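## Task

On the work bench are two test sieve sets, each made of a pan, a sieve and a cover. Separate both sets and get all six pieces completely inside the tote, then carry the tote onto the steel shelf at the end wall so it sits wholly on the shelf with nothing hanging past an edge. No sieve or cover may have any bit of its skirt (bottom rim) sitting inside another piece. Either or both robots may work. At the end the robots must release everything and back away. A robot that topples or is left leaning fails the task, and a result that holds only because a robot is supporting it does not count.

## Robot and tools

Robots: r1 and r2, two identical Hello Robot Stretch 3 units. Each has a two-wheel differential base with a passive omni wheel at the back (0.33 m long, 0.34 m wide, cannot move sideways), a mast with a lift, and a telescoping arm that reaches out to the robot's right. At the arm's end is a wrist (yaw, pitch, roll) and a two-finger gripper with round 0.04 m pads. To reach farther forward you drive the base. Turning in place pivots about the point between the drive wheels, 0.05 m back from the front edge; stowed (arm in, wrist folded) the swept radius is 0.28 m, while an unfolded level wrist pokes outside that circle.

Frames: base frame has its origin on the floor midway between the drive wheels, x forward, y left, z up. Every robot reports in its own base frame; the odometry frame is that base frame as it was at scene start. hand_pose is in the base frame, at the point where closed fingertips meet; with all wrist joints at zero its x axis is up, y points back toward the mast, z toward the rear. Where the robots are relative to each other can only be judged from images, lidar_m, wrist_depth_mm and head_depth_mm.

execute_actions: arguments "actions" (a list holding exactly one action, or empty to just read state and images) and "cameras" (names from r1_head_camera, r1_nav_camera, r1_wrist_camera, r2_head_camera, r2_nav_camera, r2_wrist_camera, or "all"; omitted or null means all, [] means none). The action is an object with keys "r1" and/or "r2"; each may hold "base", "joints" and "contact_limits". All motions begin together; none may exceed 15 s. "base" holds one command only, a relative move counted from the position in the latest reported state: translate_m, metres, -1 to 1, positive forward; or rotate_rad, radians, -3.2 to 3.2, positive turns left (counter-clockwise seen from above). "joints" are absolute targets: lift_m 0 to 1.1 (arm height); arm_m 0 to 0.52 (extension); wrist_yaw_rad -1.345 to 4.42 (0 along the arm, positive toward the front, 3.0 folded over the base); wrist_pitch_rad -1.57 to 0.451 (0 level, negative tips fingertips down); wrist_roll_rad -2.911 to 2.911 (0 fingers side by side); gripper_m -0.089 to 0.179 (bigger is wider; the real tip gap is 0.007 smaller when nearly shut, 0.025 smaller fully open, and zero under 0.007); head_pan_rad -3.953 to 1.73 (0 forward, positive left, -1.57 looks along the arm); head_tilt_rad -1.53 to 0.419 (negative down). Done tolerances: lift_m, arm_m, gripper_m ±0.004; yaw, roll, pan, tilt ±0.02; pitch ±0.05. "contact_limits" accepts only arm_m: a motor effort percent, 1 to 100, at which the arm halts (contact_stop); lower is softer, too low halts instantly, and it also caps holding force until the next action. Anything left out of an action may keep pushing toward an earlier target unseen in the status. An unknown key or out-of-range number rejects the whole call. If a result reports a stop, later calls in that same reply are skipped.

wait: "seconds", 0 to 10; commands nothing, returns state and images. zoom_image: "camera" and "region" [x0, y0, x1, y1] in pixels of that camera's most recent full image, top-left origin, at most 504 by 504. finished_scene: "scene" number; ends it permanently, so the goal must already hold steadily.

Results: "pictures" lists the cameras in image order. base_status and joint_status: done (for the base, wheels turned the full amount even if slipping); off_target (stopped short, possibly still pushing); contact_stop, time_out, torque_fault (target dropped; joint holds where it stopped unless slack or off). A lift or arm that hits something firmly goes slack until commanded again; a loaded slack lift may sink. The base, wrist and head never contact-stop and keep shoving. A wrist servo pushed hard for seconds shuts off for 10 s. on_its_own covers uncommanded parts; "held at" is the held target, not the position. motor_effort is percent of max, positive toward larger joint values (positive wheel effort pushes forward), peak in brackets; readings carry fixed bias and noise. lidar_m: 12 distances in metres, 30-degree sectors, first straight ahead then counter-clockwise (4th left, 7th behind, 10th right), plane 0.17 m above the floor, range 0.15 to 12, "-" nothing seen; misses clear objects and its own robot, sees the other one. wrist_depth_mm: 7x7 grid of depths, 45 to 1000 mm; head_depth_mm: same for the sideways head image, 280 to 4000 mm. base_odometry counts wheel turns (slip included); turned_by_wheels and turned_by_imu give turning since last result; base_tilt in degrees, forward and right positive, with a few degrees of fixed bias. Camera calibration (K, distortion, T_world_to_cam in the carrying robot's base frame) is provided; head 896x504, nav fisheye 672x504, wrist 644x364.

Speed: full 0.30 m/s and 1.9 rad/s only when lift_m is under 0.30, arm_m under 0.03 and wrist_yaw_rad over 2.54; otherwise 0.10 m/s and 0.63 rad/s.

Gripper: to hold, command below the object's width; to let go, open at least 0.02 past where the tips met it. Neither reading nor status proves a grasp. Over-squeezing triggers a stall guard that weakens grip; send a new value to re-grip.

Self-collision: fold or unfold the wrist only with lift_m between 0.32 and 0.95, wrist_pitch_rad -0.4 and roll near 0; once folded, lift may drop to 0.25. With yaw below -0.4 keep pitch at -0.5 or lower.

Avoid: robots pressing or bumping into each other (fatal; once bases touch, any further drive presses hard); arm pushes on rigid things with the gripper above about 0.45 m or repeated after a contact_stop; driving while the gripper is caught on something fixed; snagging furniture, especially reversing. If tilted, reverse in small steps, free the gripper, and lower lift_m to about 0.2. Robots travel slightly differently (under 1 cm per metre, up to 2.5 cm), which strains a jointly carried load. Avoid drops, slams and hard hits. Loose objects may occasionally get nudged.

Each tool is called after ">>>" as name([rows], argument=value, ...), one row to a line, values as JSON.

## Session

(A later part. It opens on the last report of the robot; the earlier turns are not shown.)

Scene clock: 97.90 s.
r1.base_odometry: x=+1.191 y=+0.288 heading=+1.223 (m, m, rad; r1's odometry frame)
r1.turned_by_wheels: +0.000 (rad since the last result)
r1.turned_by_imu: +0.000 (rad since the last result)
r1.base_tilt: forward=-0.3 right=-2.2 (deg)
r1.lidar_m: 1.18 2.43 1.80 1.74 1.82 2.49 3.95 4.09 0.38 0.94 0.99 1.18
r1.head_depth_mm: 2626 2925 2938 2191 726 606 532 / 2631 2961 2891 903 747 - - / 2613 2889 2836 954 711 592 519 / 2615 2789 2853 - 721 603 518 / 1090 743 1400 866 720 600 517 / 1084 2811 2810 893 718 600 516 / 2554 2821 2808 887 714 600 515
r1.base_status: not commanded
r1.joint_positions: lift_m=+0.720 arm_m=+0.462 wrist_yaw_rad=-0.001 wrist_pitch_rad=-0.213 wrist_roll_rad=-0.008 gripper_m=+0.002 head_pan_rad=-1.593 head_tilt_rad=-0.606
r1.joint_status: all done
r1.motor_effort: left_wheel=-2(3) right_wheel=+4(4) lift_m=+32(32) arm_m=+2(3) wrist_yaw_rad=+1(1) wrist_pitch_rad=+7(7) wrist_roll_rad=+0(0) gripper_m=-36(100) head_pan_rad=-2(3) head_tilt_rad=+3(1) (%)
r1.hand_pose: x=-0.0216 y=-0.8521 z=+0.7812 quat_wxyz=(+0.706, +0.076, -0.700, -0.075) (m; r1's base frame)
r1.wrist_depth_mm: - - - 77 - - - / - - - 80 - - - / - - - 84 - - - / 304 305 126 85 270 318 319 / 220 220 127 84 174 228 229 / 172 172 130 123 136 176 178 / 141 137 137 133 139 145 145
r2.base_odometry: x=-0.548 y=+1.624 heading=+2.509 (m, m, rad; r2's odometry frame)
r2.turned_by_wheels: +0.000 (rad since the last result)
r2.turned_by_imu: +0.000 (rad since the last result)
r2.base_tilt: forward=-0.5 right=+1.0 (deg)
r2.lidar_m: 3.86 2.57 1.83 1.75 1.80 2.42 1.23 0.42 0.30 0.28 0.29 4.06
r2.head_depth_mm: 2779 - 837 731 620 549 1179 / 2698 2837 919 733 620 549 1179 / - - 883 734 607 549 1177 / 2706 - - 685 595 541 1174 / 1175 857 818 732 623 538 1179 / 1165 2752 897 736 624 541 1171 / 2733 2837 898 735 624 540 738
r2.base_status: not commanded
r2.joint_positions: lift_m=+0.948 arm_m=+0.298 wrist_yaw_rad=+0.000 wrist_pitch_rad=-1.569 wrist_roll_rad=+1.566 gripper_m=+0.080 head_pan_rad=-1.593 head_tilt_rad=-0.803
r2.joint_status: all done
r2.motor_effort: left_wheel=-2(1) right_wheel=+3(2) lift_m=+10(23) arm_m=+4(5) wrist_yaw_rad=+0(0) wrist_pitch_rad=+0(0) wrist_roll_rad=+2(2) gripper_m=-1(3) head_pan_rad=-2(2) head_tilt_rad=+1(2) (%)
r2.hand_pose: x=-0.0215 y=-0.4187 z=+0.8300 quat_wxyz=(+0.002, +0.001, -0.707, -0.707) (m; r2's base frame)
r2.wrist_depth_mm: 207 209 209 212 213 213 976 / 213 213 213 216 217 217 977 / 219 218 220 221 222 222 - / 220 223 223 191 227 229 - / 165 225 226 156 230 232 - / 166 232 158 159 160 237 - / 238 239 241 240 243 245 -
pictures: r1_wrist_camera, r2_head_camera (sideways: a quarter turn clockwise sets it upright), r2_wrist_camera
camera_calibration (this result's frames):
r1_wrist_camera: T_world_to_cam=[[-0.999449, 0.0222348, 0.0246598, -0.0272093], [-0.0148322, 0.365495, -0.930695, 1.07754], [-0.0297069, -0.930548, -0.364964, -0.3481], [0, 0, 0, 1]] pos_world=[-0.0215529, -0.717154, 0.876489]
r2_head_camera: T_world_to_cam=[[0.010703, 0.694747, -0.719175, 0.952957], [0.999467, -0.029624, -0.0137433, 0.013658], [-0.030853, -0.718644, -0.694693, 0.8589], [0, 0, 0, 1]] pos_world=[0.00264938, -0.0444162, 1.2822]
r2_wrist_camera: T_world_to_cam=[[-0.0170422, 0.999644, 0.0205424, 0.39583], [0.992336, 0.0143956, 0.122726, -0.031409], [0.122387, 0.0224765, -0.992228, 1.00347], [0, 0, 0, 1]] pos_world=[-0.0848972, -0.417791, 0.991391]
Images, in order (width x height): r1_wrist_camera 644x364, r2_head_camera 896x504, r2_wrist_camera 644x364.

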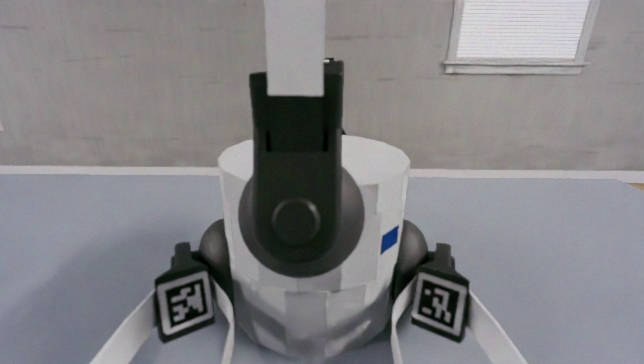

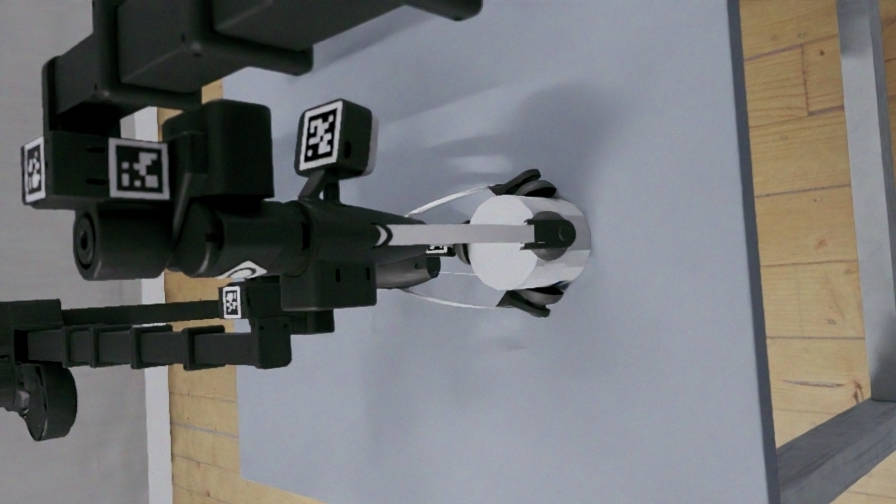

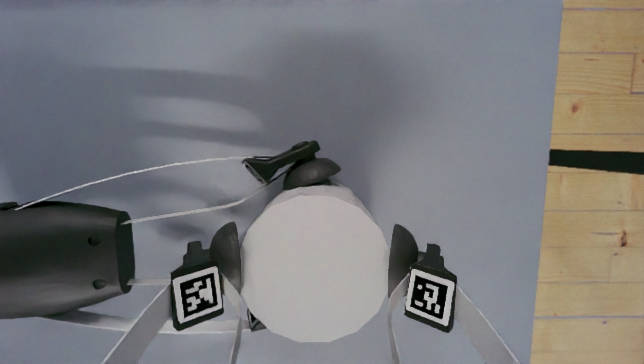

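>>> execute_actions([
  {"r2":{"joints":{"gripper_m":-0.04}},"r1":{"joints":{"gripper_m":-0.04}}},
], cameras=[])

>>> execute_actions([
  {"r2":{"joints":{"lift_m":0.965}}},
], cameras=["r1_wrist_camera","r2_head_camera"])

Scene clock: 100.40 s.
r1.base_odometry: x=+1.191 y=+0.288 heading=+1.223 (m, m, rad; r1's odometry frame)
r1.turned_by_wheels: +0.000 (rad since the last result)
r1.turned_by_imu: -0.001 (rad since the last result)
r1.base_tilt: forward=-0.1 right=-2.3 (deg)
r1.lidar_m: 1.19 2.43 1.81 1.74 1.81 2.50 3.96 4.09 0.38 0.95 0.99 1.19
r1.head_depth_mm: 2690 2938 2917 2184 725 607 532 / 2606 2912 2881 903 747 - - / 2609 2886 2878 953 713 591 519 / 2593 2774 2872 - 720 602 518 / 1092 745 1404 862 721 601 518 / 1087 2808 2845 890 717 600 515 / 2561 2838 2806 890 715 601 514
r1.base_status: not commanded
r1.joint_positions: lift_m=+0.720 arm_m=+0.462 wrist_yaw_rad=-0.001 wrist_pitch_rad=-0.213 wrist_roll_rad=-0.008 gripper_m=-0.033 head_pan_rad=-1.593 head_tilt_rad=-0.606
r1.joint_status: gripper_m off_target (ended at -0.033, target -0.040)
r1.on_its_own: gripper_m is held at -0.035, not at your -0.040, by its stall guard, which is still easing
r1.motor_effort: left_wheel=-3(3) right_wheel=+3(5) lift_m=+32(32) arm_m=+2(2) wrist_yaw_rad=+1(1) wrist_pitch_rad=+7(7) wrist_roll_rad=+0(0) gripper_m=-50(100) head_pan_rad=-2(2) head_tilt_rad=+3(3) (%)
r1.hand_pose: x=-0.0216 y=-0.8521 z=+0.7812 quat_wxyz=(+0.706, +0.076, -0.700, -0.075) (m; r1's base frame)
r1.wrist_depth_mm: - - - 77 - - - / - - - 80 - - - / - - - 85 - - - / 305 303 125 85 271 316 322 / 221 220 127 85 203 227 229 / 171 173 130 122 134 177 178 / 141 138 137 131 139 145 145
r2.base_odometry: x=-0.548 y=+1.624 heading=+2.509 (m, m, rad; r2's odometry frame)
r2.turned_by_wheels: +0.000 (rad since the last result)
r2.turned_by_imu: +0.000 (rad since the last result)
r2.base_tilt: forward=-0.5 right=+1.0 (deg)
r2.lidar_m: 3.87 2.57 1.84 1.76 1.80 2.42 1.23 0.42 0.30 0.28 0.29 4.05
r2.head_depth_mm: 2750 - 839 731 618 549 1178 / 2704 2847 916 735 619 548 1173 / - - 883 732 608 551 1178 / 2734 - - 687 597 540 1177 / 1176 859 820 734 614 540 1180 / 1165 2739 895 735 624 541 1180 / 2671 2840 896 737 624 542 738
r2.base_status: not commanded
r2.joint_positions: lift_m=+0.947 arm_m=+0.298 wrist_yaw_rad=+0.000 wrist_pitch_rad=-1.568 wrist_roll_rad=+1.568 gripper_m=-0.037 head_pan_rad=-1.593 head_tilt_rad=-0.803
r2.joint_status: all done
r2.motor_effort: left_wheel=-2(1) right_wheel=+3(3) lift_m=+11(11) arm_m=+3(3) wrist_yaw_rad=+0(0) wrist_pitch_rad=-1(1) wrist_roll_rad=+1(2) gripper_m=-50(100) head_pan_rad=-2(3) head_tilt_rad=+2(1) (%)
r2.hand_pose: x=-0.0215 y=-0.4191 z=+0.8299 quat_wxyz=(+0.001, +0.001, -0.708, -0.706) (m; r2's base frame)
r2.wrist_depth_mm: 209 210 210 211 213 213 940 / 212 213 214 216 217 217 971 / 219 219 220 220 222 224 - / 221 224 224 191 227 228 - / 165 225 225 154 231 231 - / 166 230 157 156 157 238 - / 238 237 238 161 242 243 -
pictures: none
No camera images: the call's "cameras" was empty. Leave "cameras" out to get every camera's image.

Scene clock: 101.30 s.
r1.base_odometry: x=+1.191 y=+0.288 heading=+1.223 (m, m, rad; r1's odometry frame)
r1.turned_by_wheels: +0.000 (rad since the last result)
r1.turned_by_imu: +0.000 (rad since the last result)
r1.base_tilt: forward=-0.1 right=-2.3 (deg)
r1.lidar_m: 1.18 2.43 1.81 1.74 1.82 2.50 3.94 4.11 0.38 0.95 0.99 1.19
r1.head_depth_mm: 2674 2935 2907 2196 727 606 533 / 2646 2915 2891 907 745 - - / 2639 2889 2888 955 713 590 520 / 2562 2791 2852 - 724 603 518 / 818 771 1425 865 718 601 517 / 1066 2819 2816 892 717 599 516 / 2592 2799 2850 886 716 598 515
r1.base_status: not commanded
r1.joint_positions: lift_m=+0.720 arm_m=+0.462 wrist_yaw_rad=-0.001 wrist_pitch_rad=-0.213 wrist_roll_rad=-0.008 gripper_m=-0.028 head_pan_rad=-1.593 head_tilt_rad=-0.606
r1.joint_status: not commanded
r1.on_its_own: gripper_m is held at -0.031, not at your -0.040, by its stall guard, which is still easing
r1.motor_effort: left_wheel=-2(2) right_wheel=+4(4) lift_m=+32(32) arm_m=+1(1) wrist_yaw_rad=+1(1) wrist_pitch_rad=+7(7) wrist_roll_rad=+0(0) gripper_m=-48(51) head_pan_rad=-2(1) head_tilt_rad=+3(2) (%)
r1.hand_pose: x=-0.0216 y=-0.8521 z=+0.7812 quat_wxyz=(+0.706, +0.076, -0.700, -0.075) (m; r1's base frame)
r1.wrist_depth_mm: - - - 82 - - - / - - - 85 - - - / - - 139 85 - - - / 303 308 119 93 274 318 325 / 220 221 125 114 176 228 230 / 171 173 130 122 135 177 178 / 142 137 137 132 138 146 145
r2.base_odometry: x=-0.548 y=+1.624 heading=+2.509 (m, m, rad; r2's odometry frame)
r2.turned_by_wheels: +0.000 (rad since the last result)
r2.turned_by_imu: +0.000 (rad since the last result)
r2.base_tilt: forward=-0.5 right=+1.0 (deg)
r2.lidar_m: 3.86 2.57 1.84 1.75 1.81 2.41 1.23 0.42 0.30 0.29 0.29 4.04
r2.head_depth_mm: 2738 - 865 730 620 548 1181 / - 1059 879 732 621 550 1176 / - - 839 733 608 550 1177 / 2637 - - 681 596 549 1181 / 1178 859 827 734 617 540 1179 / 1170 2760 899 735 626 542 1175 / 2734 2888 899 738 624 541 738
r2.base_status: not commanded
r2.joint_positions: lift_m=+0.965 arm_m=+0.298 wrist_yaw_rad=+0.000 wrist_pitch_rad=-1.575 wrist_roll_rad=+1.568 gripper_m=-0.034 head_pan_rad=-1.593 head_tilt_rad=-0.803
r2.joint_status: all done
r2.on_its_own: gripper_m is held at -0.036, not at your -0.040, by its stall guard, which is still easing
r2.motor_effort: left_wheel=-2(2) right_wheel=+3(4) lift_m=+15(27) arm_m=+2(4) wrist_yaw_rad=+0(0) wrist_pitch_rad=+3(3) wrist_roll_rad=+1(1) gripper_m=-44(49) head_pan_rad=-2(3) head_tilt_rad=+2(2) (%)
r2.hand_pose: x=-0.0215 y=-0.4173 z=+0.8478 quat_wxyz=(+0.001, +0.001, -0.705, -0.709) (m; r2's base frame)
r2.wrist_depth_mm: 227 227 228 230 231 233 962 / 232 231 233 233 233 237 - / 235 237 238 238 240 242 - / 239 242 241 207 245 248 - / 179 199 247 162 251 256 - / 183 230 176 166 - 260 - / 259 256 261 262 266 - -
pictures: r1_wrist_camera, r2_head_camera (sideways: a quarter turn clockwise sets it upright)
camera_calibration (this result's frames):
r1_wrist_camera: T_world_to_cam=[[-0.999449, 0.0222327, 0.024662, -0.0272121], [-0.0148318, 0.365596, -0.930655, 1.07757], [-0.0297074, -0.930508, -0.365065, -0.348004], [0, 0, 0, 1]] pos_world=[-0.021553, -0.717173, 0.876477]
r2_head_camera: T_world_to_cam=[[0.0107032, 0.694747, -0.719175, 0.952957], [0.999467, -0.0296242, -0.0137433, 0.013658], [-0.0308531, -0.718644, -0.694693, 0.8589], [0, 0, 0, 1]] pos_world=[0.00264937, -0.0444162, 1.2822]
Images, in order (width x height): r1_wrist_camera 644x364, r2_head_camera 896x504.

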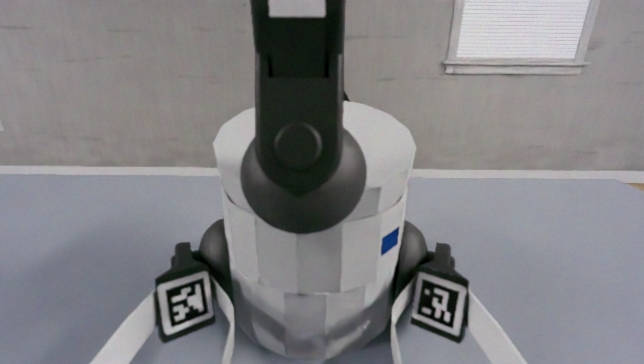

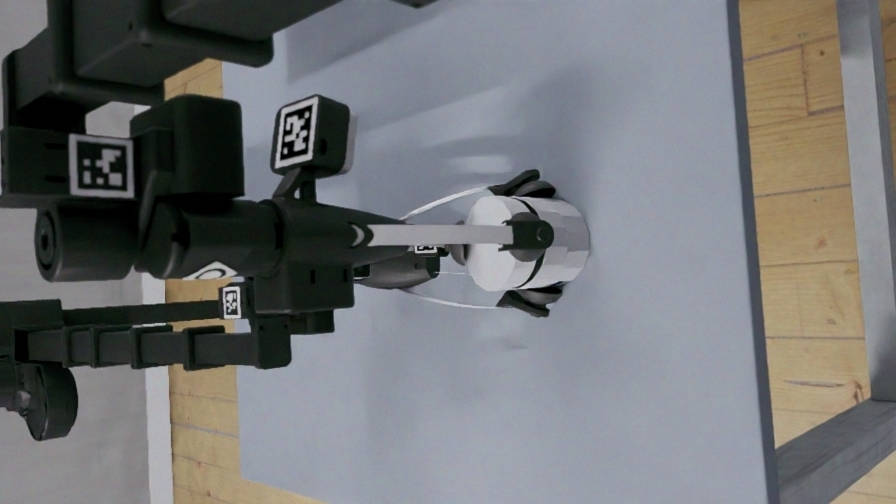

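Cover came loose, tilted. Continue.

>>> execute_actions([
  {"r2":{"joints":{"lift_m":1.0}}},
], cameras=["r1_wrist_camera","r2_head_camera","r2_wrist_camera"])

Scene clock: 103.83 s.
r1.base_odometry: x=+1.191 y=+0.288 heading=+1.223 (m, m, rad; r1's odometry frame)
r1.turned_by_wheels: +0.000 (rad since the last result)
r1.turned_by_imu: -0.001 (rad since the last result)
r1.base_tilt: forward=-0.2 right=-2.3 (deg)
r1.lidar_m: 1.18 2.43 1.80 1.74 1.81 2.49 3.95 4.10 0.38 0.95 0.99 1.19
r1.head_depth_mm: 2628 2923 2910 2188 727 607 532 / 2647 2944 2879 905 748 - - / 2602 2870 2903 952 715 590 519 / 2563 2824 2871 - 721 603 519 / 695 778 1449 866 720 602 518 / 1056 2819 2857 892 717 600 516 / 2561 2781 2846 890 717 599 517
r1.base_status: not commanded
r1.joint_positions: lift_m=+0.720 arm_m=+0.462 wrist_yaw_rad=-0.001 wrist_pitch_rad=-0.210 wrist_roll_rad=-0.008 gripper_m=-0.011 head_pan_rad=-1.593 head_tilt_rad=-0.606
r1.joint_status: not commanded
r1.on_its_own: gripper_m is held at -0.014, not at your -0.040, by its stall guard, which is still easing
r1.motor_effort: left_wheel=-3(4) right_wheel=+5(4) lift_m=+32(31) arm_m=+2(2) wrist_yaw_rad=+1(1) wrist_pitch_rad=+5(7) wrist_roll_rad=+0(0) gripper_m=-41(46) head_pan_rad=-3(2) head_tilt_rad=+3(3) (%)
r1.hand_pose: x=-0.0216 y=-0.8524 z=+0.7819 quat_wxyz=(+0.706, +0.074, -0.700, -0.074) (m; r1's base frame)
r1.wrist_depth_mm: - - - 112 - - - / - - - 130 - - - / - - 128 124 132 - - / 307 313 113 107 275 324 326 / 223 224 123 111 145 230 232 / 175 175 128 120 132 179 179 / 143 141 139 131 140 146 147
r2.base_odometry: x=-0.548 y=+1.624 heading=+2.509 (m, m, rad; r2's odometry frame)
r2.turned_by_wheels: +0.000 (rad since the last result)
r2.turned_by_imu: +0.000 (rad since the last result)
r2.base_tilt: forward=-0.6 right=+0.9 (deg)
r2.lidar_m: 3.87 2.57 1.83 1.76 1.81 2.41 1.23 0.42 0.30 0.29 0.29 4.06
r2.head_depth_mm: - 2707 891 731 620 549 1179 / 2766 2750 867 732 623 549 1173 / - 2700 866 733 612 551 1186 / - - 698 693 599 540 1178 / 1170 1024 819 734 616 539 1178 / 1174 2732 897 737 623 542 1175 / 2694 2853 899 738 624 541 739
r2.base_status: not commanded
r2.joint_positions: lift_m=+1.000 arm_m=+0.298 wrist_yaw_rad=+0.000 wrist_pitch_rad=-1.580 wrist_roll_rad=+1.568 gripper_m=-0.027 head_pan_rad=-1.593 head_tilt_rad=-0.803
r2.joint_status: all done
r2.on_its_own: gripper_m is held at -0.028, not at your -0.040, by its stall guard, which is not easing now
r2.motor_effort: left_wheel=-2(2) right_wheel=+3(4) lift_m=+23(23) arm_m=+4(4) wrist_yaw_rad=+0(0) wrist_pitch_rad=+5(6) wrist_roll_rad=+1(1) gripper_m=-22(41) head_pan_rad=-2(2) head_tilt_rad=+2(2) (%)
r2.hand_pose: x=-0.0215 y=-0.4161 z=+0.8824 quat_wxyz=(+0.001, +0.001, -0.704, -0.711) (m; r2's base frame)
r2.wrist_depth_mm: 255 257 260 262 264 269 - / 260 261 264 267 268 - - / 266 266 270 272 273 280 - / 267 269 276 242 283 288 - / 204 218 245 187 285 - - / 248 284 287 - 295 - - / 289 292 293 299 300 - -
pictures: r1_wrist_camera, r2_head_camera (sideways: a quarter turn clockwise sets it upright), r2_wrist_camera
camera_calibration (this result's frames):
r1_wrist_camera: T_world_to_cam=[[-0.999445, 0.0224488, 0.0245933, -0.0270219], [-0.0147835, 0.362647, -0.931809, 1.07678], [-0.0298367, -0.931656, -0.362114, -0.351238], [0, 0, 0, 1]] pos_world=[-0.0215682, -0.717117, 0.876827]
r2_head_camera: T_world_to_cam=[[0.0107225, 0.694516, -0.719397, 0.953247], [0.999465, -0.0296638, -0.013741, 0.0136549], [-0.0308834, -0.718865, -0.694463, 0.858601], [0, 0, 0, 1]] pos_world=[0.00264767, -0.0444223, 1.28222]
r2_wrist_camera: T_world_to_cam=[[-0.0159537, 0.999399, 0.0307686, 0.383029], [0.992351, 0.0120587, 0.12286, -0.0389753], [0.122415, 0.0324933, -0.991947, 1.05939], [0, 0, 0, 1]] pos_world=[-0.0848981, -0.416752, 1.04387]
Images, in order (width x height): r1_wrist_camera 644x364, r2_head_camera 896x504, r2_wrist_camera 644x364.

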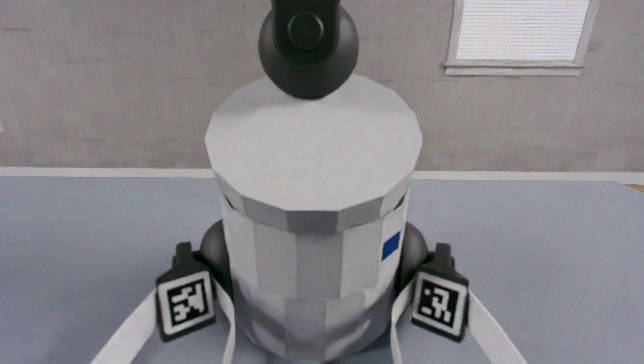

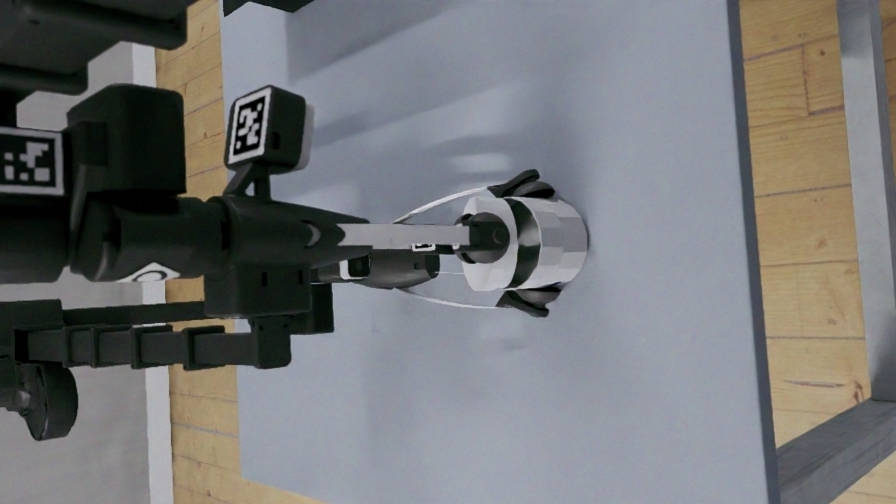

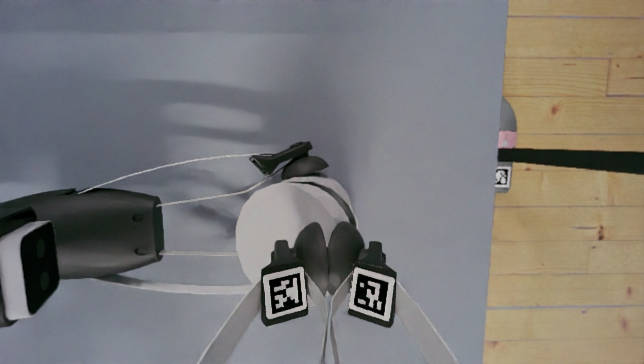

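>>> execute_actions([
  {"r2":{"joints":{"lift_m":1.02,"wrist_roll_rad":0,"gripper_m":0.085,"arm_m":0.305}}},
], cameras=[])

>>> execute_actions([
  {"r2":{"joints":{"lift_m":0.958}}},
], cameras=["r1_wrist_camera","r2_head_camera","r2_wrist_camera"])

Scene clock: 106.40 s.
r1.base_odometry: x=+1.191 y=+0.288 heading=+1.223 (m, m, rad; r1's odometry frame)
r1.turned_by_wheels: +0.000 (rad since the last result)
r1.turned_by_imu: -0.001 (rad since the last result)
r1.base_tilt: forward=-0.2 right=-2.2 (deg)
r1.lidar_m: 1.18 2.43 1.81 1.74 1.81 2.49 3.95 4.10 0.38 0.95 0.98 1.19
r1.head_depth_mm: 2662 2931 2885 2190 727 607 531 / 2628 2961 2893 908 747 - - / 2593 2910 2870 954 713 590 518 / 2583 2818 2878 - 723 602 518 / 667 1340 2738 866 720 601 517 / 2557 2860 2835 895 717 600 515 / 2533 2804 2836 891 715 597 516
r1.base_status: not commanded
r1.joint_positions: lift_m=+0.720 arm_m=+0.462 wrist_yaw_rad=-0.001 wrist_pitch_rad=-0.214 wrist_roll_rad=-0.008 gripper_m=+0.002 head_pan_rad=-1.593 head_tilt_rad=-0.606
r1.joint_status: not commanded
r1.on_its_own: gripper_m is held at +0.002, not at your -0.040, by its stall guard, which is still easing
r1.motor_effort: left_wheel=-4(4) right_wheel=+3(5) lift_m=+32(32) arm_m=+2(2) wrist_yaw_rad=+1(1) wrist_pitch_rad=+8(8) wrist_roll_rad=+0(0) gripper_m=-9(38) head_pan_rad=-2(2) head_tilt_rad=+2(3) (%)
r1.hand_pose: x=-0.0216 y=-0.8520 z=+0.7809 quat_wxyz=(+0.706, +0.076, -0.700, -0.076) (m; r1's base frame)
r1.wrist_depth_mm: - - - - - - - / - - - - - - - / - - - 110 - - - / 304 303 265 109 291 317 322 / 220 221 127 116 202 227 227 / 172 172 131 123 136 176 178 / 142 137 137 132 139 144 145
r2.base_odometry: x=-0.548 y=+1.624 heading=+2.509 (m, m, rad; r2's odometry frame)
r2.turned_by_wheels: +0.000 (rad since the last result)
r2.turned_by_imu: +0.001 (rad since the last result)
r2.base_tilt: forward=-0.5 right=+1.0 (deg)
r2.lidar_m: 3.87 2.57 1.83 1.75 1.81 2.41 1.23 0.42 0.30 0.29 0.29 4.04
r2.head_depth_mm: 2846 2811 890 732 620 550 1172 / 2791 2819 894 732 621 549 1180 / - 2852 866 717 608 549 1177 / - - 681 684 587 540 1178 / 1177 855 818 716 615 541 1181 / 1165 2713 898 736 623 541 1180 / 2719 2882 893 736 624 541 735
r2.base_status: not commanded
r2.joint_positions: lift_m=+1.020 arm_m=+0.305 wrist_yaw_rad=-0.001 wrist_pitch_rad=-1.572 wrist_roll_rad=+0.004 gripper_m=+0.085 head_pan_rad=-1.593 head_tilt_rad=-0.803
r2.joint_status: all done
r2.motor_effort: left_wheel=-1(2) right_wheel=+2(5) lift_m=+26(27) arm_m=+5(14) wrist_yaw_rad=+1(1) wrist_pitch_rad=+2(5) wrist_roll_rad=-2(4) gripper_m=+0(82) head_pan_rad=-3(2) head_tilt_rad=+1(1) (%)
r2.hand_pose: x=-0.0216 y=-0.4252 z=+0.9021 quat_wxyz=(+0.498, +0.499, -0.501, -0.502) (m; r2's base frame)
r2.wrist_depth_mm: 275 279 280 215 284 285 289 / 278 281 283 283 290 292 294 / 284 289 292 292 293 296 299 / 291 293 293 278 300 307 307 / 294 298 299 227 308 310 314 / 306 306 312 313 310 316 320 / 310 314 314 319 321 323 327
pictures: none
No camera images: the call's "cameras" was empty. Leave "cameras" out to get every camera's image.

Scene clock: 107.80 s.
r1.base_odometry: x=+1.191 y=+0.288 heading=+1.223 (m, m, rad; r1's odometry frame)
r1.turned_by_wheels: +0.000 (rad since the last result)
r1.turned_by_imu: +0.000 (rad since the last result)
r1.base_tilt: forward=-0.2 right=-2.0 (deg)
r1.lidar_m: 1.18 2.43 1.81 1.75 1.82 2.50 3.94 4.10 0.38 0.95 0.98 1.18
r1.head_depth_mm: 2638 2926 2888 2183 728 605 531 / 2643 2941 2899 902 746 - - / 2614 2876 2897 955 712 591 518 / 2590 2838 2854 - 720 602 518 / 951 755 1472 866 717 602 517 / 1051 2848 2850 891 717 599 516 / 2575 2819 2829 889 715 600 516
r1.base_status: not commanded
r1.joint_positions: lift_m=+0.720 arm_m=+0.462 wrist_yaw_rad=-0.001 wrist_pitch_rad=-0.214 wrist_roll_rad=-0.008 gripper_m=+0.010 head_pan_rad=-1.593 head_tilt_rad=-0.606
r1.joint_status: not commanded
r1.on_its_own: gripper_m is held at +0.010, not at your -0.040, by its stall guard, which is still easing
r1.motor_effort: left_wheel=-2(2) right_wheel=+3(4) lift_m=+32(32) arm_m=+2(2) wrist_yaw_rad=+1(1) wrist_pitch_rad=+7(7) wrist_roll_rad=+0(0) gripper_m=-9(33) head_pan_rad=-2(2) head_tilt_rad=+2(3) (%)
r1.hand_pose: x=-0.0216 y=-0.8520 z=+0.7809 quat_wxyz=(+0.706, +0.076, -0.700, -0.076) (m; r1's base frame)
r1.wrist_depth_mm: - - - - - - - / - - - - - - - / - 132 - 109 120 - - / 306 281 152 109 164 316 319 / 220 221 128 116 208 226 230 / 172 173 131 123 136 177 177 / 141 136 137 132 139 144 145
r2.base_odometry: x=-0.548 y=+1.624 heading=+2.509 (m, m, rad; r2's odometry frame)
r2.turned_by_wheels: +0.000 (rad since the last result)
r2.turned_by_imu: +0.000 (rad since the last result)
r2.base_tilt: forward=-0.6 right=+1.0 (deg)
r2.lidar_m: 3.87 2.56 1.84 1.75 1.80 2.42 1.23 0.42 0.30 0.29 0.29 4.07
r2.head_depth_mm: 2700 - 862 730 620 548 1175 / 2694 2744 892 733 621 549 1175 / - - 894 741 606 550 1172 / 2677 - - 682 585 539 1180 / 1170 855 821 735 616 540 1182 / 1167 2737 898 735 623 541 1182 / 2709 2835 896 735 624 541 736
r2.base_status: not commanded
r2.joint_positions: lift_m=+0.958 arm_m=+0.305 wrist_yaw_rad=-0.001 wrist_pitch_rad=-1.572 wrist_roll_rad=+0.004 gripper_m=+0.085 head_pan_rad=-1.593 head_tilt_rad=-0.803
r2.joint_status: all done
r2.motor_effort: left_wheel=-1(1) right_wheel=+1(2) lift_m=+11(21) arm_m=+6(5) wrist_yaw_rad=+0(1) wrist_pitch_rad=+1(2) wrist_roll_rad=-2(2) gripper_m=-2(0) head_pan_rad=-2(3) head_tilt_rad=+2(1) (%)
r2.hand_pose: x=-0.0216 y=-0.4254 z=+0.8410 quat_wxyz=(+0.498, +0.499, -0.501, -0.502) (m; r2's base frame)
r2.wrist_depth_mm: 218 218 218 166 224 227 228 / 221 222 225 227 229 230 232 / 226 228 231 233 233 235 236 / 232 235 233 235 238 240 242 / 237 237 202 156 242 247 247 / 241 241 146 168 248 251 253 / 246 249 249 251 257 257 259
pictures: r1_wrist_camera, r2_head_camera (sideways: a quarter turn clockwise sets it upright), r2_wrist_camera
camera_calibration (this result's frames):
r1_wrist_camera: T_world_to_cam=[[-0.999445, 0.0223387, 0.0247031, -0.0271824], [-0.0148057, 0.366399, -0.93034, 1.07779], [-0.0298338, -0.93019, -0.365865, -0.347129], [0, 0, 0, 1]] pos_world=[-0.0215661, -0.71719, 0.876382]
r2_head_camera: T_world_to_cam=[[0.0107226, 0.694516, -0.719397, 0.953247], [0.999465, -0.0296639, -0.013741, 0.0136549], [-0.0308835, -0.718865, -0.694463, 0.858601], [0, 0, 0, 1]] pos_world=[0.00264766, -0.0444223, 1.28222]
r2_wrist_camera: T_world_to_cam=[[-0.999733, -0.00754639, 0.0218302, -0.0484522], [-0.00475829, 0.992138, 0.125058, 0.359792], [-0.0226023, 0.124921, -0.991909, 1.05472], [0, 0, 0, 1]] pos_world=[-0.0228882, -0.489086, 1.00225]
Images, in order (width x height): r1_wrist_camera 644x364, r2_head_camera 896x504, r2_wrist_camera 644x364.

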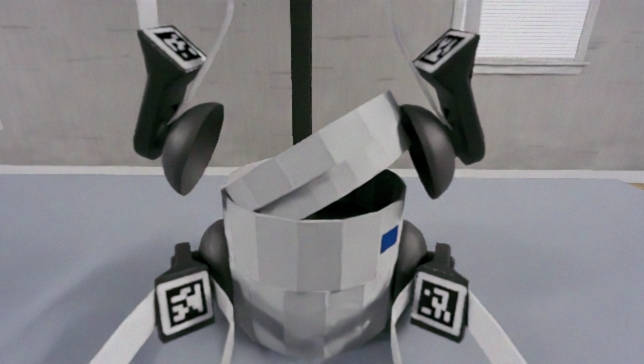

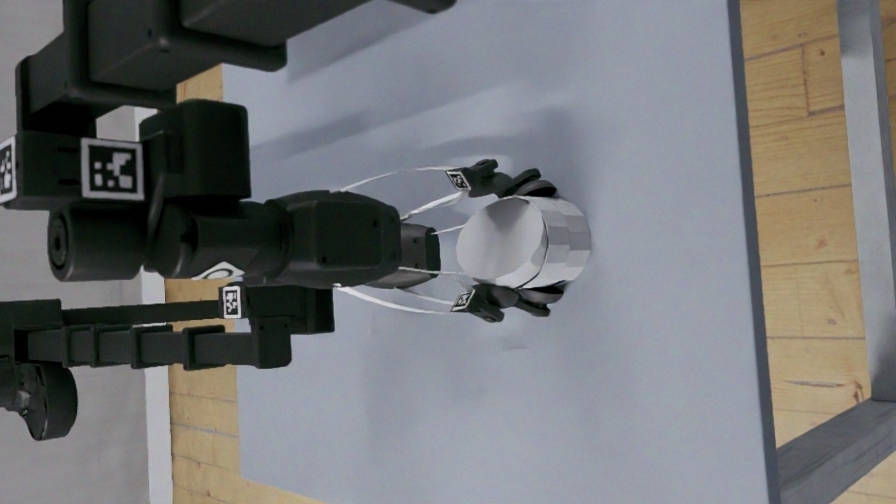

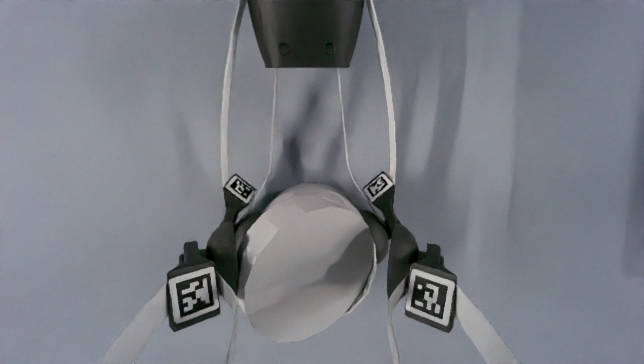

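>>> execute_actions([
  {"r2":{"joints":{"lift_m":1.01,"gripper_m":0.095}}},
], cameras=[])

>>> execute_actions([
  {"r2":{"joints":{"wrist_roll_rad":1.57,"arm_m":0.295,"gripper_m":0.085}}},
], cameras=[])

>>> execute_actions([
  {"r2":{"joints":{"lift_m":0.95}}},
], cameras=["r2_wrist_camera"])

>>> execute_actions([
  {"r2":{"joints":{"gripper_m":0.02}},"r1":{"joints":{"gripper_m":0.0}}},
], cameras=[])

>>> execute_actions([
  {"r2":{"joints":{"lift_m":0.99}}},
], cameras=["r1_wrist_camera","r2_head_camera","r2_wrist_camera"])

Scene clock: 111.00 s.
r1.base_odometry: x=+1.191 y=+0.288 heading=+1.223 (m, m, rad; r1's odometry frame)
r1.turned_by_wheels: +0.000 (rad since the last result)
r1.turned_by_imu: -0.001 (rad since the last result)
r1.base_tilt: forward=-0.1 right=-2.2 (deg)
r1.lidar_m: 1.18 2.43 1.80 1.74 1.81 2.49 3.93 4.11 0.38 0.95 0.98 1.19
r1.head_depth_mm: 2641 2925 2883 2210 727 606 533 / 2635 2925 2883 903 746 - - / 2643 2926 2878 957 715 592 520 / 2613 2791 2892 - 722 603 518 / 680 1264 1474 867 723 601 517 / 2509 2860 2802 895 721 600 516 / 2565 2829 2812 890 715 599 516
r1.base_status: not commanded
r1.joint_positions: lift_m=+0.720 arm_m=+0.462 wrist_yaw_rad=-0.001 wrist_pitch_rad=-0.214 wrist_roll_rad=-0.008 gripper_m=+0.025 head_pan_rad=-1.593 head_tilt_rad=-0.606
r1.joint_status: not commanded
r1.on_its_own: gripper_m is held at +0.024, not at your -0.040, by its stall guard, which is still easing
r1.motor_effort: left_wheel=-3(3) right_wheel=+3(2) lift_m=+32(32) arm_m=+2(2) wrist_yaw_rad=+1(1) wrist_pitch_rad=+8(8) wrist_roll_rad=+0(0) gripper_m=-25(27) head_pan_rad=-2(3) head_tilt_rad=+2(2) (%)
r1.hand_pose: x=-0.0216 y=-0.8520 z=+0.7809 quat_wxyz=(+0.706, +0.076, -0.700, -0.076) (m; r1's base frame)
r1.wrist_depth_mm: - 131 - - - - - / - - - - - - - / - - - 110 - - - / 301 305 266 108 292 317 322 / 220 222 127 116 208 227 228 / 172 173 131 123 136 176 176 / 141 136 137 132 139 145 145
r2.base_odometry: x=-0.548 y=+1.624 heading=+2.509 (m, m, rad; r2's odometry frame)
r2.turned_by_wheels: +0.000 (rad since the last result)
r2.turned_by_imu: +0.001 (rad since the last result)
r2.base_tilt: forward=-0.4 right=+1.0 (deg)
r2.lidar_m: 3.87 2.57 1.83 1.75 1.81 2.42 1.23 0.42 0.30 0.29 0.29 4.07
r2.head_depth_mm: - 2706 887 729 621 549 1173 / 2720 2737 891 730 620 548 1176 / - 2723 870 713 608 550 1177 / - - 701 685 585 541 1181 / 1177 856 820 715 616 540 1178 / 1164 2722 897 733 624 542 1181 / 2712 2854 901 735 624 541 735
r2.base_status: not commanded
r2.joint_positions: lift_m=+1.010 arm_m=+0.305 wrist_yaw_rad=-0.001 wrist_pitch_rad=-1.571 wrist_roll_rad=+0.004 gripper_m=+0.095 head_pan_rad=-1.593 head_tilt_rad=-0.803
r2.joint_status: all done
r2.motor_effort: left_wheel=-1(1) right_wheel=+1(1) lift_m=+27(27) arm_m=+5(5) wrist_yaw_rad=+1(1) wrist_pitch_rad=+1(1) wrist_roll_rad=-2(1) gripper_m=+1(49) head_pan_rad=-3(2) head_tilt_rad=+2(2) (%)
r2.hand_pose: x=-0.0216 y=-0.4254 z=+0.8920 quat_wxyz=(+0.498, +0.499, -0.501, -0.502) (m; r2's base frame)
r2.wrist_depth_mm: 265 266 268 207 276 276 277 / 271 272 273 233 279 280 286 / 276 279 281 282 282 287 290 / 282 282 284 287 290 293 294 / 289 288 288 215 294 301 304 / 291 292 299 303 301 305 311 / 298 304 304 305 310 311 317
pictures: none
No camera images: the call's "cameras" was empty. Leave "cameras" out to get every camera's image.

Scene clock: 112.47 s.
r1.base_odometry: x=+1.191 y=+0.288 heading=+1.223 (m, m, rad; r1's odometry frame)
r1.turned_by_wheels: +0.000 (rad since the last result)
r1.turned_by_imu: +0.000 (rad since the last result)
r1.base_tilt: forward=-0.3 right=-2.1 (deg)
r1.lidar_m: 1.18 2.43 1.81 1.75 1.81 2.50 3.94 4.10 0.38 0.95 0.99 1.19
r1.head_depth_mm: 2651 2949 2910 2177 729 607 533 / 2636 2896 2886 903 743 - - / 2632 2896 2876 957 713 591 517 / 2592 2832 2876 - 721 602 518 / 691 1262 1450 867 720 601 517 / 2528 2834 2881 893 717 600 517 / 2531 2821 2859 886 716 598 516
r1.base_status: not commanded
r1.joint_positions: lift_m=+0.720 arm_m=+0.462 wrist_yaw_rad=-0.001 wrist_pitch_rad=-0.214 wrist_roll_rad=-0.008 gripper_m=+0.031 head_pan_rad=-1.593 head_tilt_rad=-0.606
r1.joint_status: not commanded
r1.on_its_own: gripper_m is held at +0.030, not at your -0.040, by its stall guard, which is still easing
r1.motor_effort: left_wheel=-3(2) right_wheel=+4(3) lift_m=+32(32) arm_m=+2(2) wrist_yaw_rad=+1(1) wrist_pitch_rad=+8(7) wrist_roll_rad=+0(0) gripper_m=-23(25) head_pan_rad=-3(2) head_tilt_rad=+2(2) (%)
r1.hand_pose: x=-0.0216 y=-0.8520 z=+0.7809 quat_wxyz=(+0.706, +0.076, -0.700, -0.076) (m; r1's base frame)
r1.wrist_depth_mm: - - 87 78 - - - / - - - - - - - / - - - 110 - - - / 306 304 268 109 292 317 321 / 219 221 127 116 208 227 229 / 171 173 131 124 136 176 177 / 142 137 137 132 139 145 146
r2.base_odometry: x=-0.548 y=+1.624 heading=+2.509 (m, m, rad; r2's odometry frame)
r2.turned_by_wheels: +0.000 (rad since the last result)
r2.turned_by_imu: +0.000 (rad since the last result)
r2.base_tilt: forward=-0.6 right=+1.0 (deg)
r2.lidar_m: 3.87 2.56 1.84 1.75 1.81 2.41 1.23 0.42 0.30 0.29 0.29 4.09
r2.head_depth_mm: - 2687 889 730 620 549 1172 / 2746 2846 866 731 619 548 1176 / - 2842 864 734 608 549 1177 / - - 665 686 591 540 1177 / 1173 855 816 733 615 540 1184 / 1168 2745 898 735 622 540 1180 / 2740 2868 896 736 624 542 738
r2.base_status: not commanded
r2.joint_positions: lift_m=+1.010 arm_m=+0.295 wrist_yaw_rad=-0.001 wrist_pitch_rad=-1.570 wrist_roll_rad=+1.566 gripper_m=+0.085 head_pan_rad=-1.593 head_tilt_rad=-0.803
r2.joint_status: all done
r2.motor_effort: left_wheel=-1(1) right_wheel=+1(1) lift_m=+26(27) arm_m=-5(5) wrist_yaw_rad=+0(0) wrist_pitch_rad=+1(1) wrist_roll_rad=+2(2) gripper_m=+1(47) head_pan_rad=-2(2) head_tilt_rad=+1(2) (%)
r2.hand_pose: x=-0.0215 y=-0.4161 z=+0.8920 quat_wxyz=(+0.002, +0.001, -0.707, -0.707) (m; r2's base frame)
r2.wrist_depth_mm: 266 270 270 270 271 983 - / 271 272 275 277 280 - - / 277 277 281 281 283 287 - / 281 283 288 249 291 294 - / 189 229 290 213 297 - - / 187 296 302 299 301 - - / 303 305 306 307 310 - -
pictures: none
No camera images: the call's "cameras" was empty. Leave "cameras" out to get every camera's image.

Scene clock: 113.83 s.
r1.base_odometry: x=+1.191 y=+0.288 heading=+1.223 (m, m, rad; r1's odometry frame)
r1.turned_by_wheels: +0.000 (rad since the last result)
r1.turned_by_imu: +0.000 (rad since the last result)
r1.base_tilt: forward=-0.2 right=-2.3 (deg)
r1.lidar_m: 1.18 2.43 1.81 1.74 1.81 2.50 3.94 4.12 0.38 0.95 0.98 1.19
r1.head_depth_mm: 2687 2897 2919 2181 727 605 533 / 2619 2911 2906 905 746 - - / 2650 2874 2887 955 712 590 519 / 2613 2795 2871 - 722 603 519 / 1059 749 1416 867 720 599 518 / 1075 2803 2864 894 716 600 517 / 2583 2813 2839 888 718 598 516
r1.base_status: not commanded
r1.joint_positions: lift_m=+0.720 arm_m=+0.462 wrist_yaw_rad=-0.001 wrist_pitch_rad=-0.214 wrist_roll_rad=-0.008 gripper_m=+0.035 head_pan_rad=-1.593 head_tilt_rad=-0.606
r1.joint_status: not commanded
r1.on_its_own: gripper_m is held at +0.033, not at your -0.040, by its stall guard, which is not easing now
r1.motor_effort: left_wheel=-2(3) right_wheel=+4(4) lift_m=+32(32) arm_m=+2(2) wrist_yaw_rad=+1(1) wrist_pitch_rad=+7(7) wrist_roll_rad=+0(0) gripper_m=-21(22) head_pan_rad=-2(2) head_tilt_rad=+3(2) (%)
r1.hand_pose: x=-0.0216 y=-0.8520 z=+0.7809 quat_wxyz=(+0.706, +0.076, -0.700, -0.076) (m; r1's base frame)
r1.wrist_depth_mm: - - - 76 - - - / - - - 78 - - - / - - - 82 - - - / 304 306 266 82 290 318 321 / 220 221 127 82 206 228 228 / 172 172 130 124 136 177 177 / 142 137 137 132 139 144 145
r2.base_odometry: x=-0.548 y=+1.624 heading=+2.509 (m, m, rad; r2's odometry frame)
r2.turned_by_wheels: +0.000 (rad since the last result)
r2.turned_by_imu: +0.000 (rad since the last result)
r2.base_tilt: forward=-0.5 right=+1.0 (deg)
r2.lidar_m: 3.87 2.57 1.83 1.75 1.80 2.41 1.23 0.42 0.30 0.28 0.29 4.03
r2.head_depth_mm: 2754 - 839 730 621 548 1180 / 2733 2862 920 729 622 550 1181 / - - 868 732 608 550 1179 / 2708 - - 682 594 542 1174 / 1177 858 819 734 616 540 1174 / 1168 2708 895 734 622 540 1180 / 2688 2822 898 735 623 540 735
r2.base_status: not commanded
r2.joint_positions: lift_m=+0.950 arm_m=+0.295 wrist_yaw_rad=-0.001 wrist_pitch_rad=-1.562 wrist_roll_rad=+1.566 gripper_m=+0.085 head_pan_rad=-1.593 head_tilt_rad=-0.803
r2.joint_status: all done
r2.motor_effort: left_wheel=-1(1) right_wheel=+1(2) lift_m=+11(23) arm_m=-4(4) wrist_yaw_rad=+0(0) wrist_pitch_rad=-4(4) wrist_roll_rad=+2(2) gripper_m=-1(2) head_pan_rad=-2(2) head_tilt_rad=+1(1) (%)
r2.hand_pose: x=-0.0215 y=-0.4182 z=+0.8327 quat_wxyz=(+0.002, +0.001, -0.710, -0.704) (m; r2's base frame)
r2.wrist_depth_mm: 213 213 213 214 216 216 950 / 216 217 219 219 218 219 944 / 221 221 223 224 223 225 958 / 225 226 225 195 231 229 - / 168 229 230 161 232 233 - / 169 235 145 151 160 239 - / 242 240 241 144 245 246 -
pictures: r2_wrist_camera
camera_calibration (this result's frames):
r2_wrist_camera: T_world_to_cam=[[-0.0173644, 0.999768, 0.0127302, 0.401843], [0.992332, 0.0156741, 0.122602, -0.0311235], [0.122374, 0.0147615, -0.992374, 1.00311], [0, 0, 0, 1]] pos_world=[-0.0848924, -0.41607, 0.994161]
Images, in order (width x height): r2_wrist_camera 644x364.

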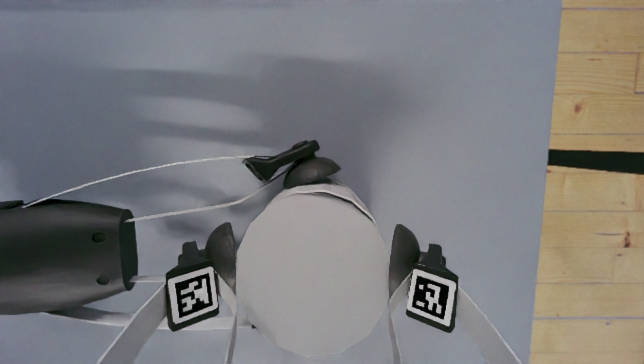

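Scene clock: 114.97 s.
r1.base_odometry: x=+1.191 y=+0.288 heading=+1.223 (m, m, rad; r1's odometry frame)
r1.turned_by_wheels: +0.000 (rad since the last result)
r1.turned_by_imu: +0.000 (rad since the last result)
r1.base_tilt: forward=-0.2 right=-2.2 (deg)
r1.lidar_m: 1.18 2.43 1.81 1.74 1.82 2.50 3.95 4.13 0.38 0.95 0.98 1.19
r1.head_depth_mm: 2634 2922 2898 2190 728 607 533 / 2631 2886 2906 902 746 - - / 2627 2876 2892 951 712 590 518 / 2604 2815 2888 - 723 601 518 / 1064 748 1419 866 720 602 517 / 1074 2850 2840 891 718 601 515 / 2594 2818 2831 891 715 599 516
r1.base_status: not commanded
r1.joint_positions: lift_m=+0.720 arm_m=+0.462 wrist_yaw_rad=-0.001 wrist_pitch_rad=-0.214 wrist_roll_rad=-0.008 gripper_m=+0.003 head_pan_rad=-1.593 head_tilt_rad=-0.606
r1.joint_status: all done
r1.motor_effort: left_wheel=-3(2) right_wheel=+3(4) lift_m=+32(32) arm_m=+2(2) wrist_yaw_rad=+1(1) wrist_pitch_rad=+8(7) wrist_roll_rad=+0(0) gripper_m=-3(100) head_pan_rad=-3(2) head_tilt_rad=+3(3) (%)
r1.hand_pose: x=-0.0216 y=-0.8521 z=+0.7809 quat_wxyz=(+0.706, +0.076, -0.700, -0.076) (m; r1's base frame)
r1.wrist_depth_mm: - - - 177 - - - / - - - 81 - - - / - - - 85 - - - / 306 306 268 85 292 317 319 / 219 221 127 98 203 228 230 / 172 173 130 123 135 177 178 / 142 137 138 133 139 144 145
r2.base_odometry: x=-0.548 y=+1.624 heading=+2.509 (m, m, rad; r2's odometry frame)
r2.turned_by_wheels: +0.000 (rad since the last result)
r2.turned_by_imu: +0.000 (rad since the last result)
r2.base_tilt: forward=-0.5 right=+0.9 (deg)
r2.lidar_m: 3.86 2.57 1.83 1.75 1.80 2.41 1.23 0.42 0.30 0.29 0.29 4.05
r2.head_depth_mm: 2767 - 837 729 617 549 1173 / 2704 2838 922 729 619 550 1172 / - - 868 734 608 550 1176 / 2716 - - 680 594 539 1172 / 1173 858 817 735 615 542 1185 / 1174 2738 898 733 623 540 1182 / 2698 2888 897 736 624 541 734
r2.base_status: not commanded
r2.joint_positions: lift_m=+0.950 arm_m=+0.295 wrist_yaw_rad=+0.002 wrist_pitch_rad=-1.562 wrist_roll_rad=+1.566 gripper_m=+0.021 head_pan_rad=-1.593 head_tilt_rad=-0.803
r2.joint_status: all done
r2.motor_effort: left_wheel=-1(1) right_wheel=+4(4) lift_m=+11(11) arm_m=-4(5) wrist_yaw_rad=-1(1) wrist_pitch_rad=-4(4) wrist_roll_rad=+2(1) gripper_m=-25(96) head_pan_rad=-2(2) head_tilt_rad=+2(1) (%)
r2.hand_pose: x=-0.0216 y=-0.4181 z=+0.8328 quat_wxyz=(+0.003, +0.002, -0.710, -0.704) (m; r2's base frame)
r2.wrist_depth_mm: 212 212 214 213 215 216 941 / 215 218 218 218 219 221 971 / 221 222 222 223 224 225 977 / 225 228 227 195 228 229 - / 168 231 230 163 234 235 - / 170 235 143 151 - 240 - / 242 241 244 143 245 246 -
pictures: none
No camera images: the call's "cameras" was empty. Leave "cameras" out to get every camera's image.

Scene clock: 116.90 s.
r1.base_odometry: x=+1.191 y=+0.288 heading=+1.223 (m, m, rad; r1's odometry frame)
r1.turned_by_wheels: +0.000 (rad since the last result)
r1.turned_by_imu: +0.000 (rad since the last result)
r1.base_tilt: forward=-0.2 right=-2.3 (deg)
r1.lidar_m: 1.18 2.43 1.81 1.74 1.81 2.50 3.94 4.12 0.38 0.95 0.98 1.19
r1.head_depth_mm: 2647 2962 2926 2211 727 606 533 / 2620 2927 2901 905 746 - - / 2619 2907 2865 948 712 590 519 / 2610 2801 2902 - 722 602 517 / 694 790 1397 897 718 602 519 / 1041 2798 2808 893 716 602 516 / 2535 2847 2868 890 717 598 516
r1.base_status: not commanded
r1.joint_positions: lift_m=+0.720 arm_m=+0.462 wrist_yaw_rad=-0.001 wrist_pitch_rad=-0.210 wrist_roll_rad=-0.007 gripper_m=+0.004 head_pan_rad=-1.593 head_tilt_rad=-0.606
r1.joint_status: not commanded
r1.motor_effort: left_wheel=-2(8) right_wheel=+2(8) lift_m=+32(32) arm_m=+1(2) wrist_yaw_rad=+2(17) wrist_pitch_rad=+5(10) wrist_roll_rad=+0(0) gripper_m=-1(34) head_pan_rad=-3(1) head_tilt_rad=+2(3) (%)
r1.hand_pose: x=-0.0218 y=-0.8524 z=+0.7820 quat_wxyz=(+0.706, +0.074, -0.701, -0.075) (m; r1's base frame)
r1.wrist_depth_mm: - - - 100 - - - / - - - 102 - - - / - - - 271 - - - / 306 311 315 285 319 321 325 / 222 223 225 241 213 229 231 / 174 173 175 - 141 141 179 / 143 143 140 143 124 117 142
r2.base_odometry: x=-0.548 y=+1.624 heading=+2.509 (m, m, rad; r2's odometry frame)
r2.turned_by_wheels: +0.000 (rad since the last result)
r2.turned_by_imu: +0.000 (rad since the last result)
r2.base_tilt: forward=-0.5 right=+1.0 (deg)
r2.lidar_m: 3.86 2.57 1.83 1.75 1.80 2.41 1.23 0.42 0.30 0.29 0.29 4.05
r2.head_depth_mm: - 1056 889 729 623 547 1170 / 2808 2737 864 732 621 549 1177 / - 1057 853 731 623 514 1178 / - - - 697 613 506 1163 / 1173 1326 845 733 609 540 1175 / 1171 2709 896 734 624 541 1178 / 2704 2836 901 737 623 542 735
r2.base_status: not commanded
r2.joint_positions: lift_m=+0.990 arm_m=+0.295 wrist_yaw_rad=+0.002 wrist_pitch_rad=-1.570 wrist_roll_rad=+1.566 gripper_m=+0.023 head_pan_rad=-1.593 head_tilt_rad=-0.803
r2.joint_status: all done
r2.motor_effort: left_wheel=-1(4) right_wheel=+1(12) lift_m=+27(28) arm_m=-4(4) wrist_yaw_rad=-1(2) wrist_pitch_rad=+0(11) wrist_roll_rad=+2(2) gripper_m=+1(27) head_pan_rad=-2(3) head_tilt_rad=+1(2) (%)
r2.hand_pose: x=-0.0216 y=-0.4161 z=+0.8720 quat_wxyz=(+0.003, +0.002, -0.707, -0.707) (m; r2's base frame)
r2.wrist_depth_mm: 247 250 250 251 253 253 972 / 253 255 255 257 259 262 - / 259 259 261 260 263 265 - / 261 264 265 267 268 253 - / 197 212 271 247 275 243 242 / 243 279 278 254 282 282 - / 279 281 282 286 288 - -
pictures: r1_wrist_camera, r2_head_camera (sideways: a quarter turn clockwise sets it upright), r2_wrist_camera
camera_calibration (this result's frames):
r1_wrist_camera: T_world_to_cam=[[-0.999451, 0.0232117, 0.0236374, -0.0257598], [-0.0136186, 0.36256, -0.931861, 1.07681], [-0.0302, -0.931671, -0.362045, -0.351378], [0, 0, 0, 1]] pos_world=[-0.0216927, -0.717178, 0.876828]
r2_head_camera: T_world_to_cam=[[0.0107226, 0.694516, -0.719397, 0.953247], [0.999465, -0.029664, -0.013741, 0.0136549], [-0.0308835, -0.718865, -0.694463, 0.858601], [0, 0, 0, 1]] pos_world=[0.00264766, -0.0444223, 1.28222]
r2_wrist_camera: T_world_to_cam=[[-0.0194466, 0.999596, 0.0207382, 0.392105], [0.992299, 0.0167585, 0.122729, -0.0355754], [0.122332, 0.0229652, -0.992223, 1.04531], [0, 0, 0, 1]] pos_world=[-0.0849486, -0.415356, 1.03342]
Images, in order (width x height): r1_wrist_camera 644x364, r2_head_camera 896x504, r2_wrist_camera 644x364.

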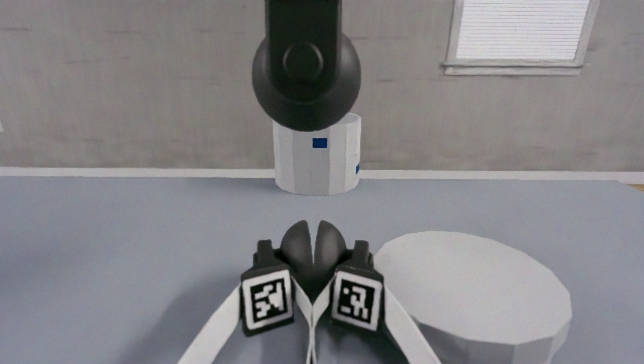

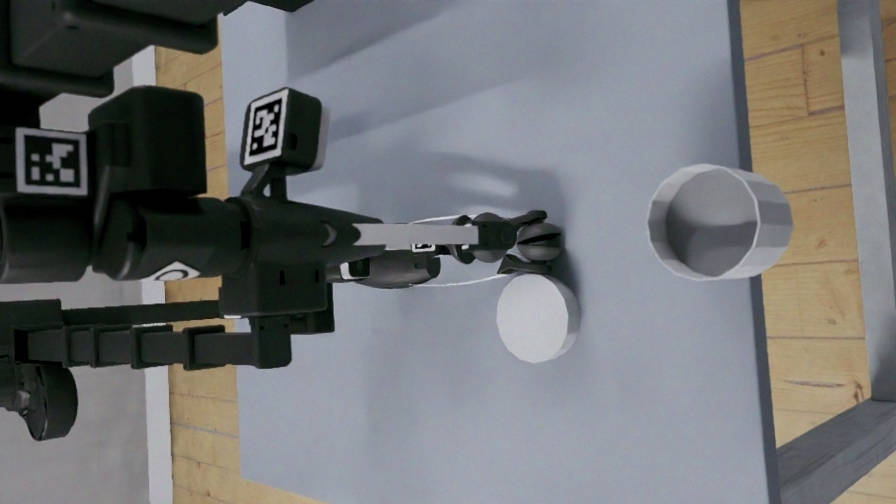

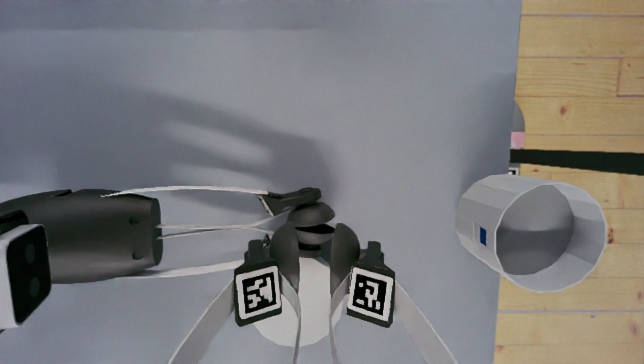

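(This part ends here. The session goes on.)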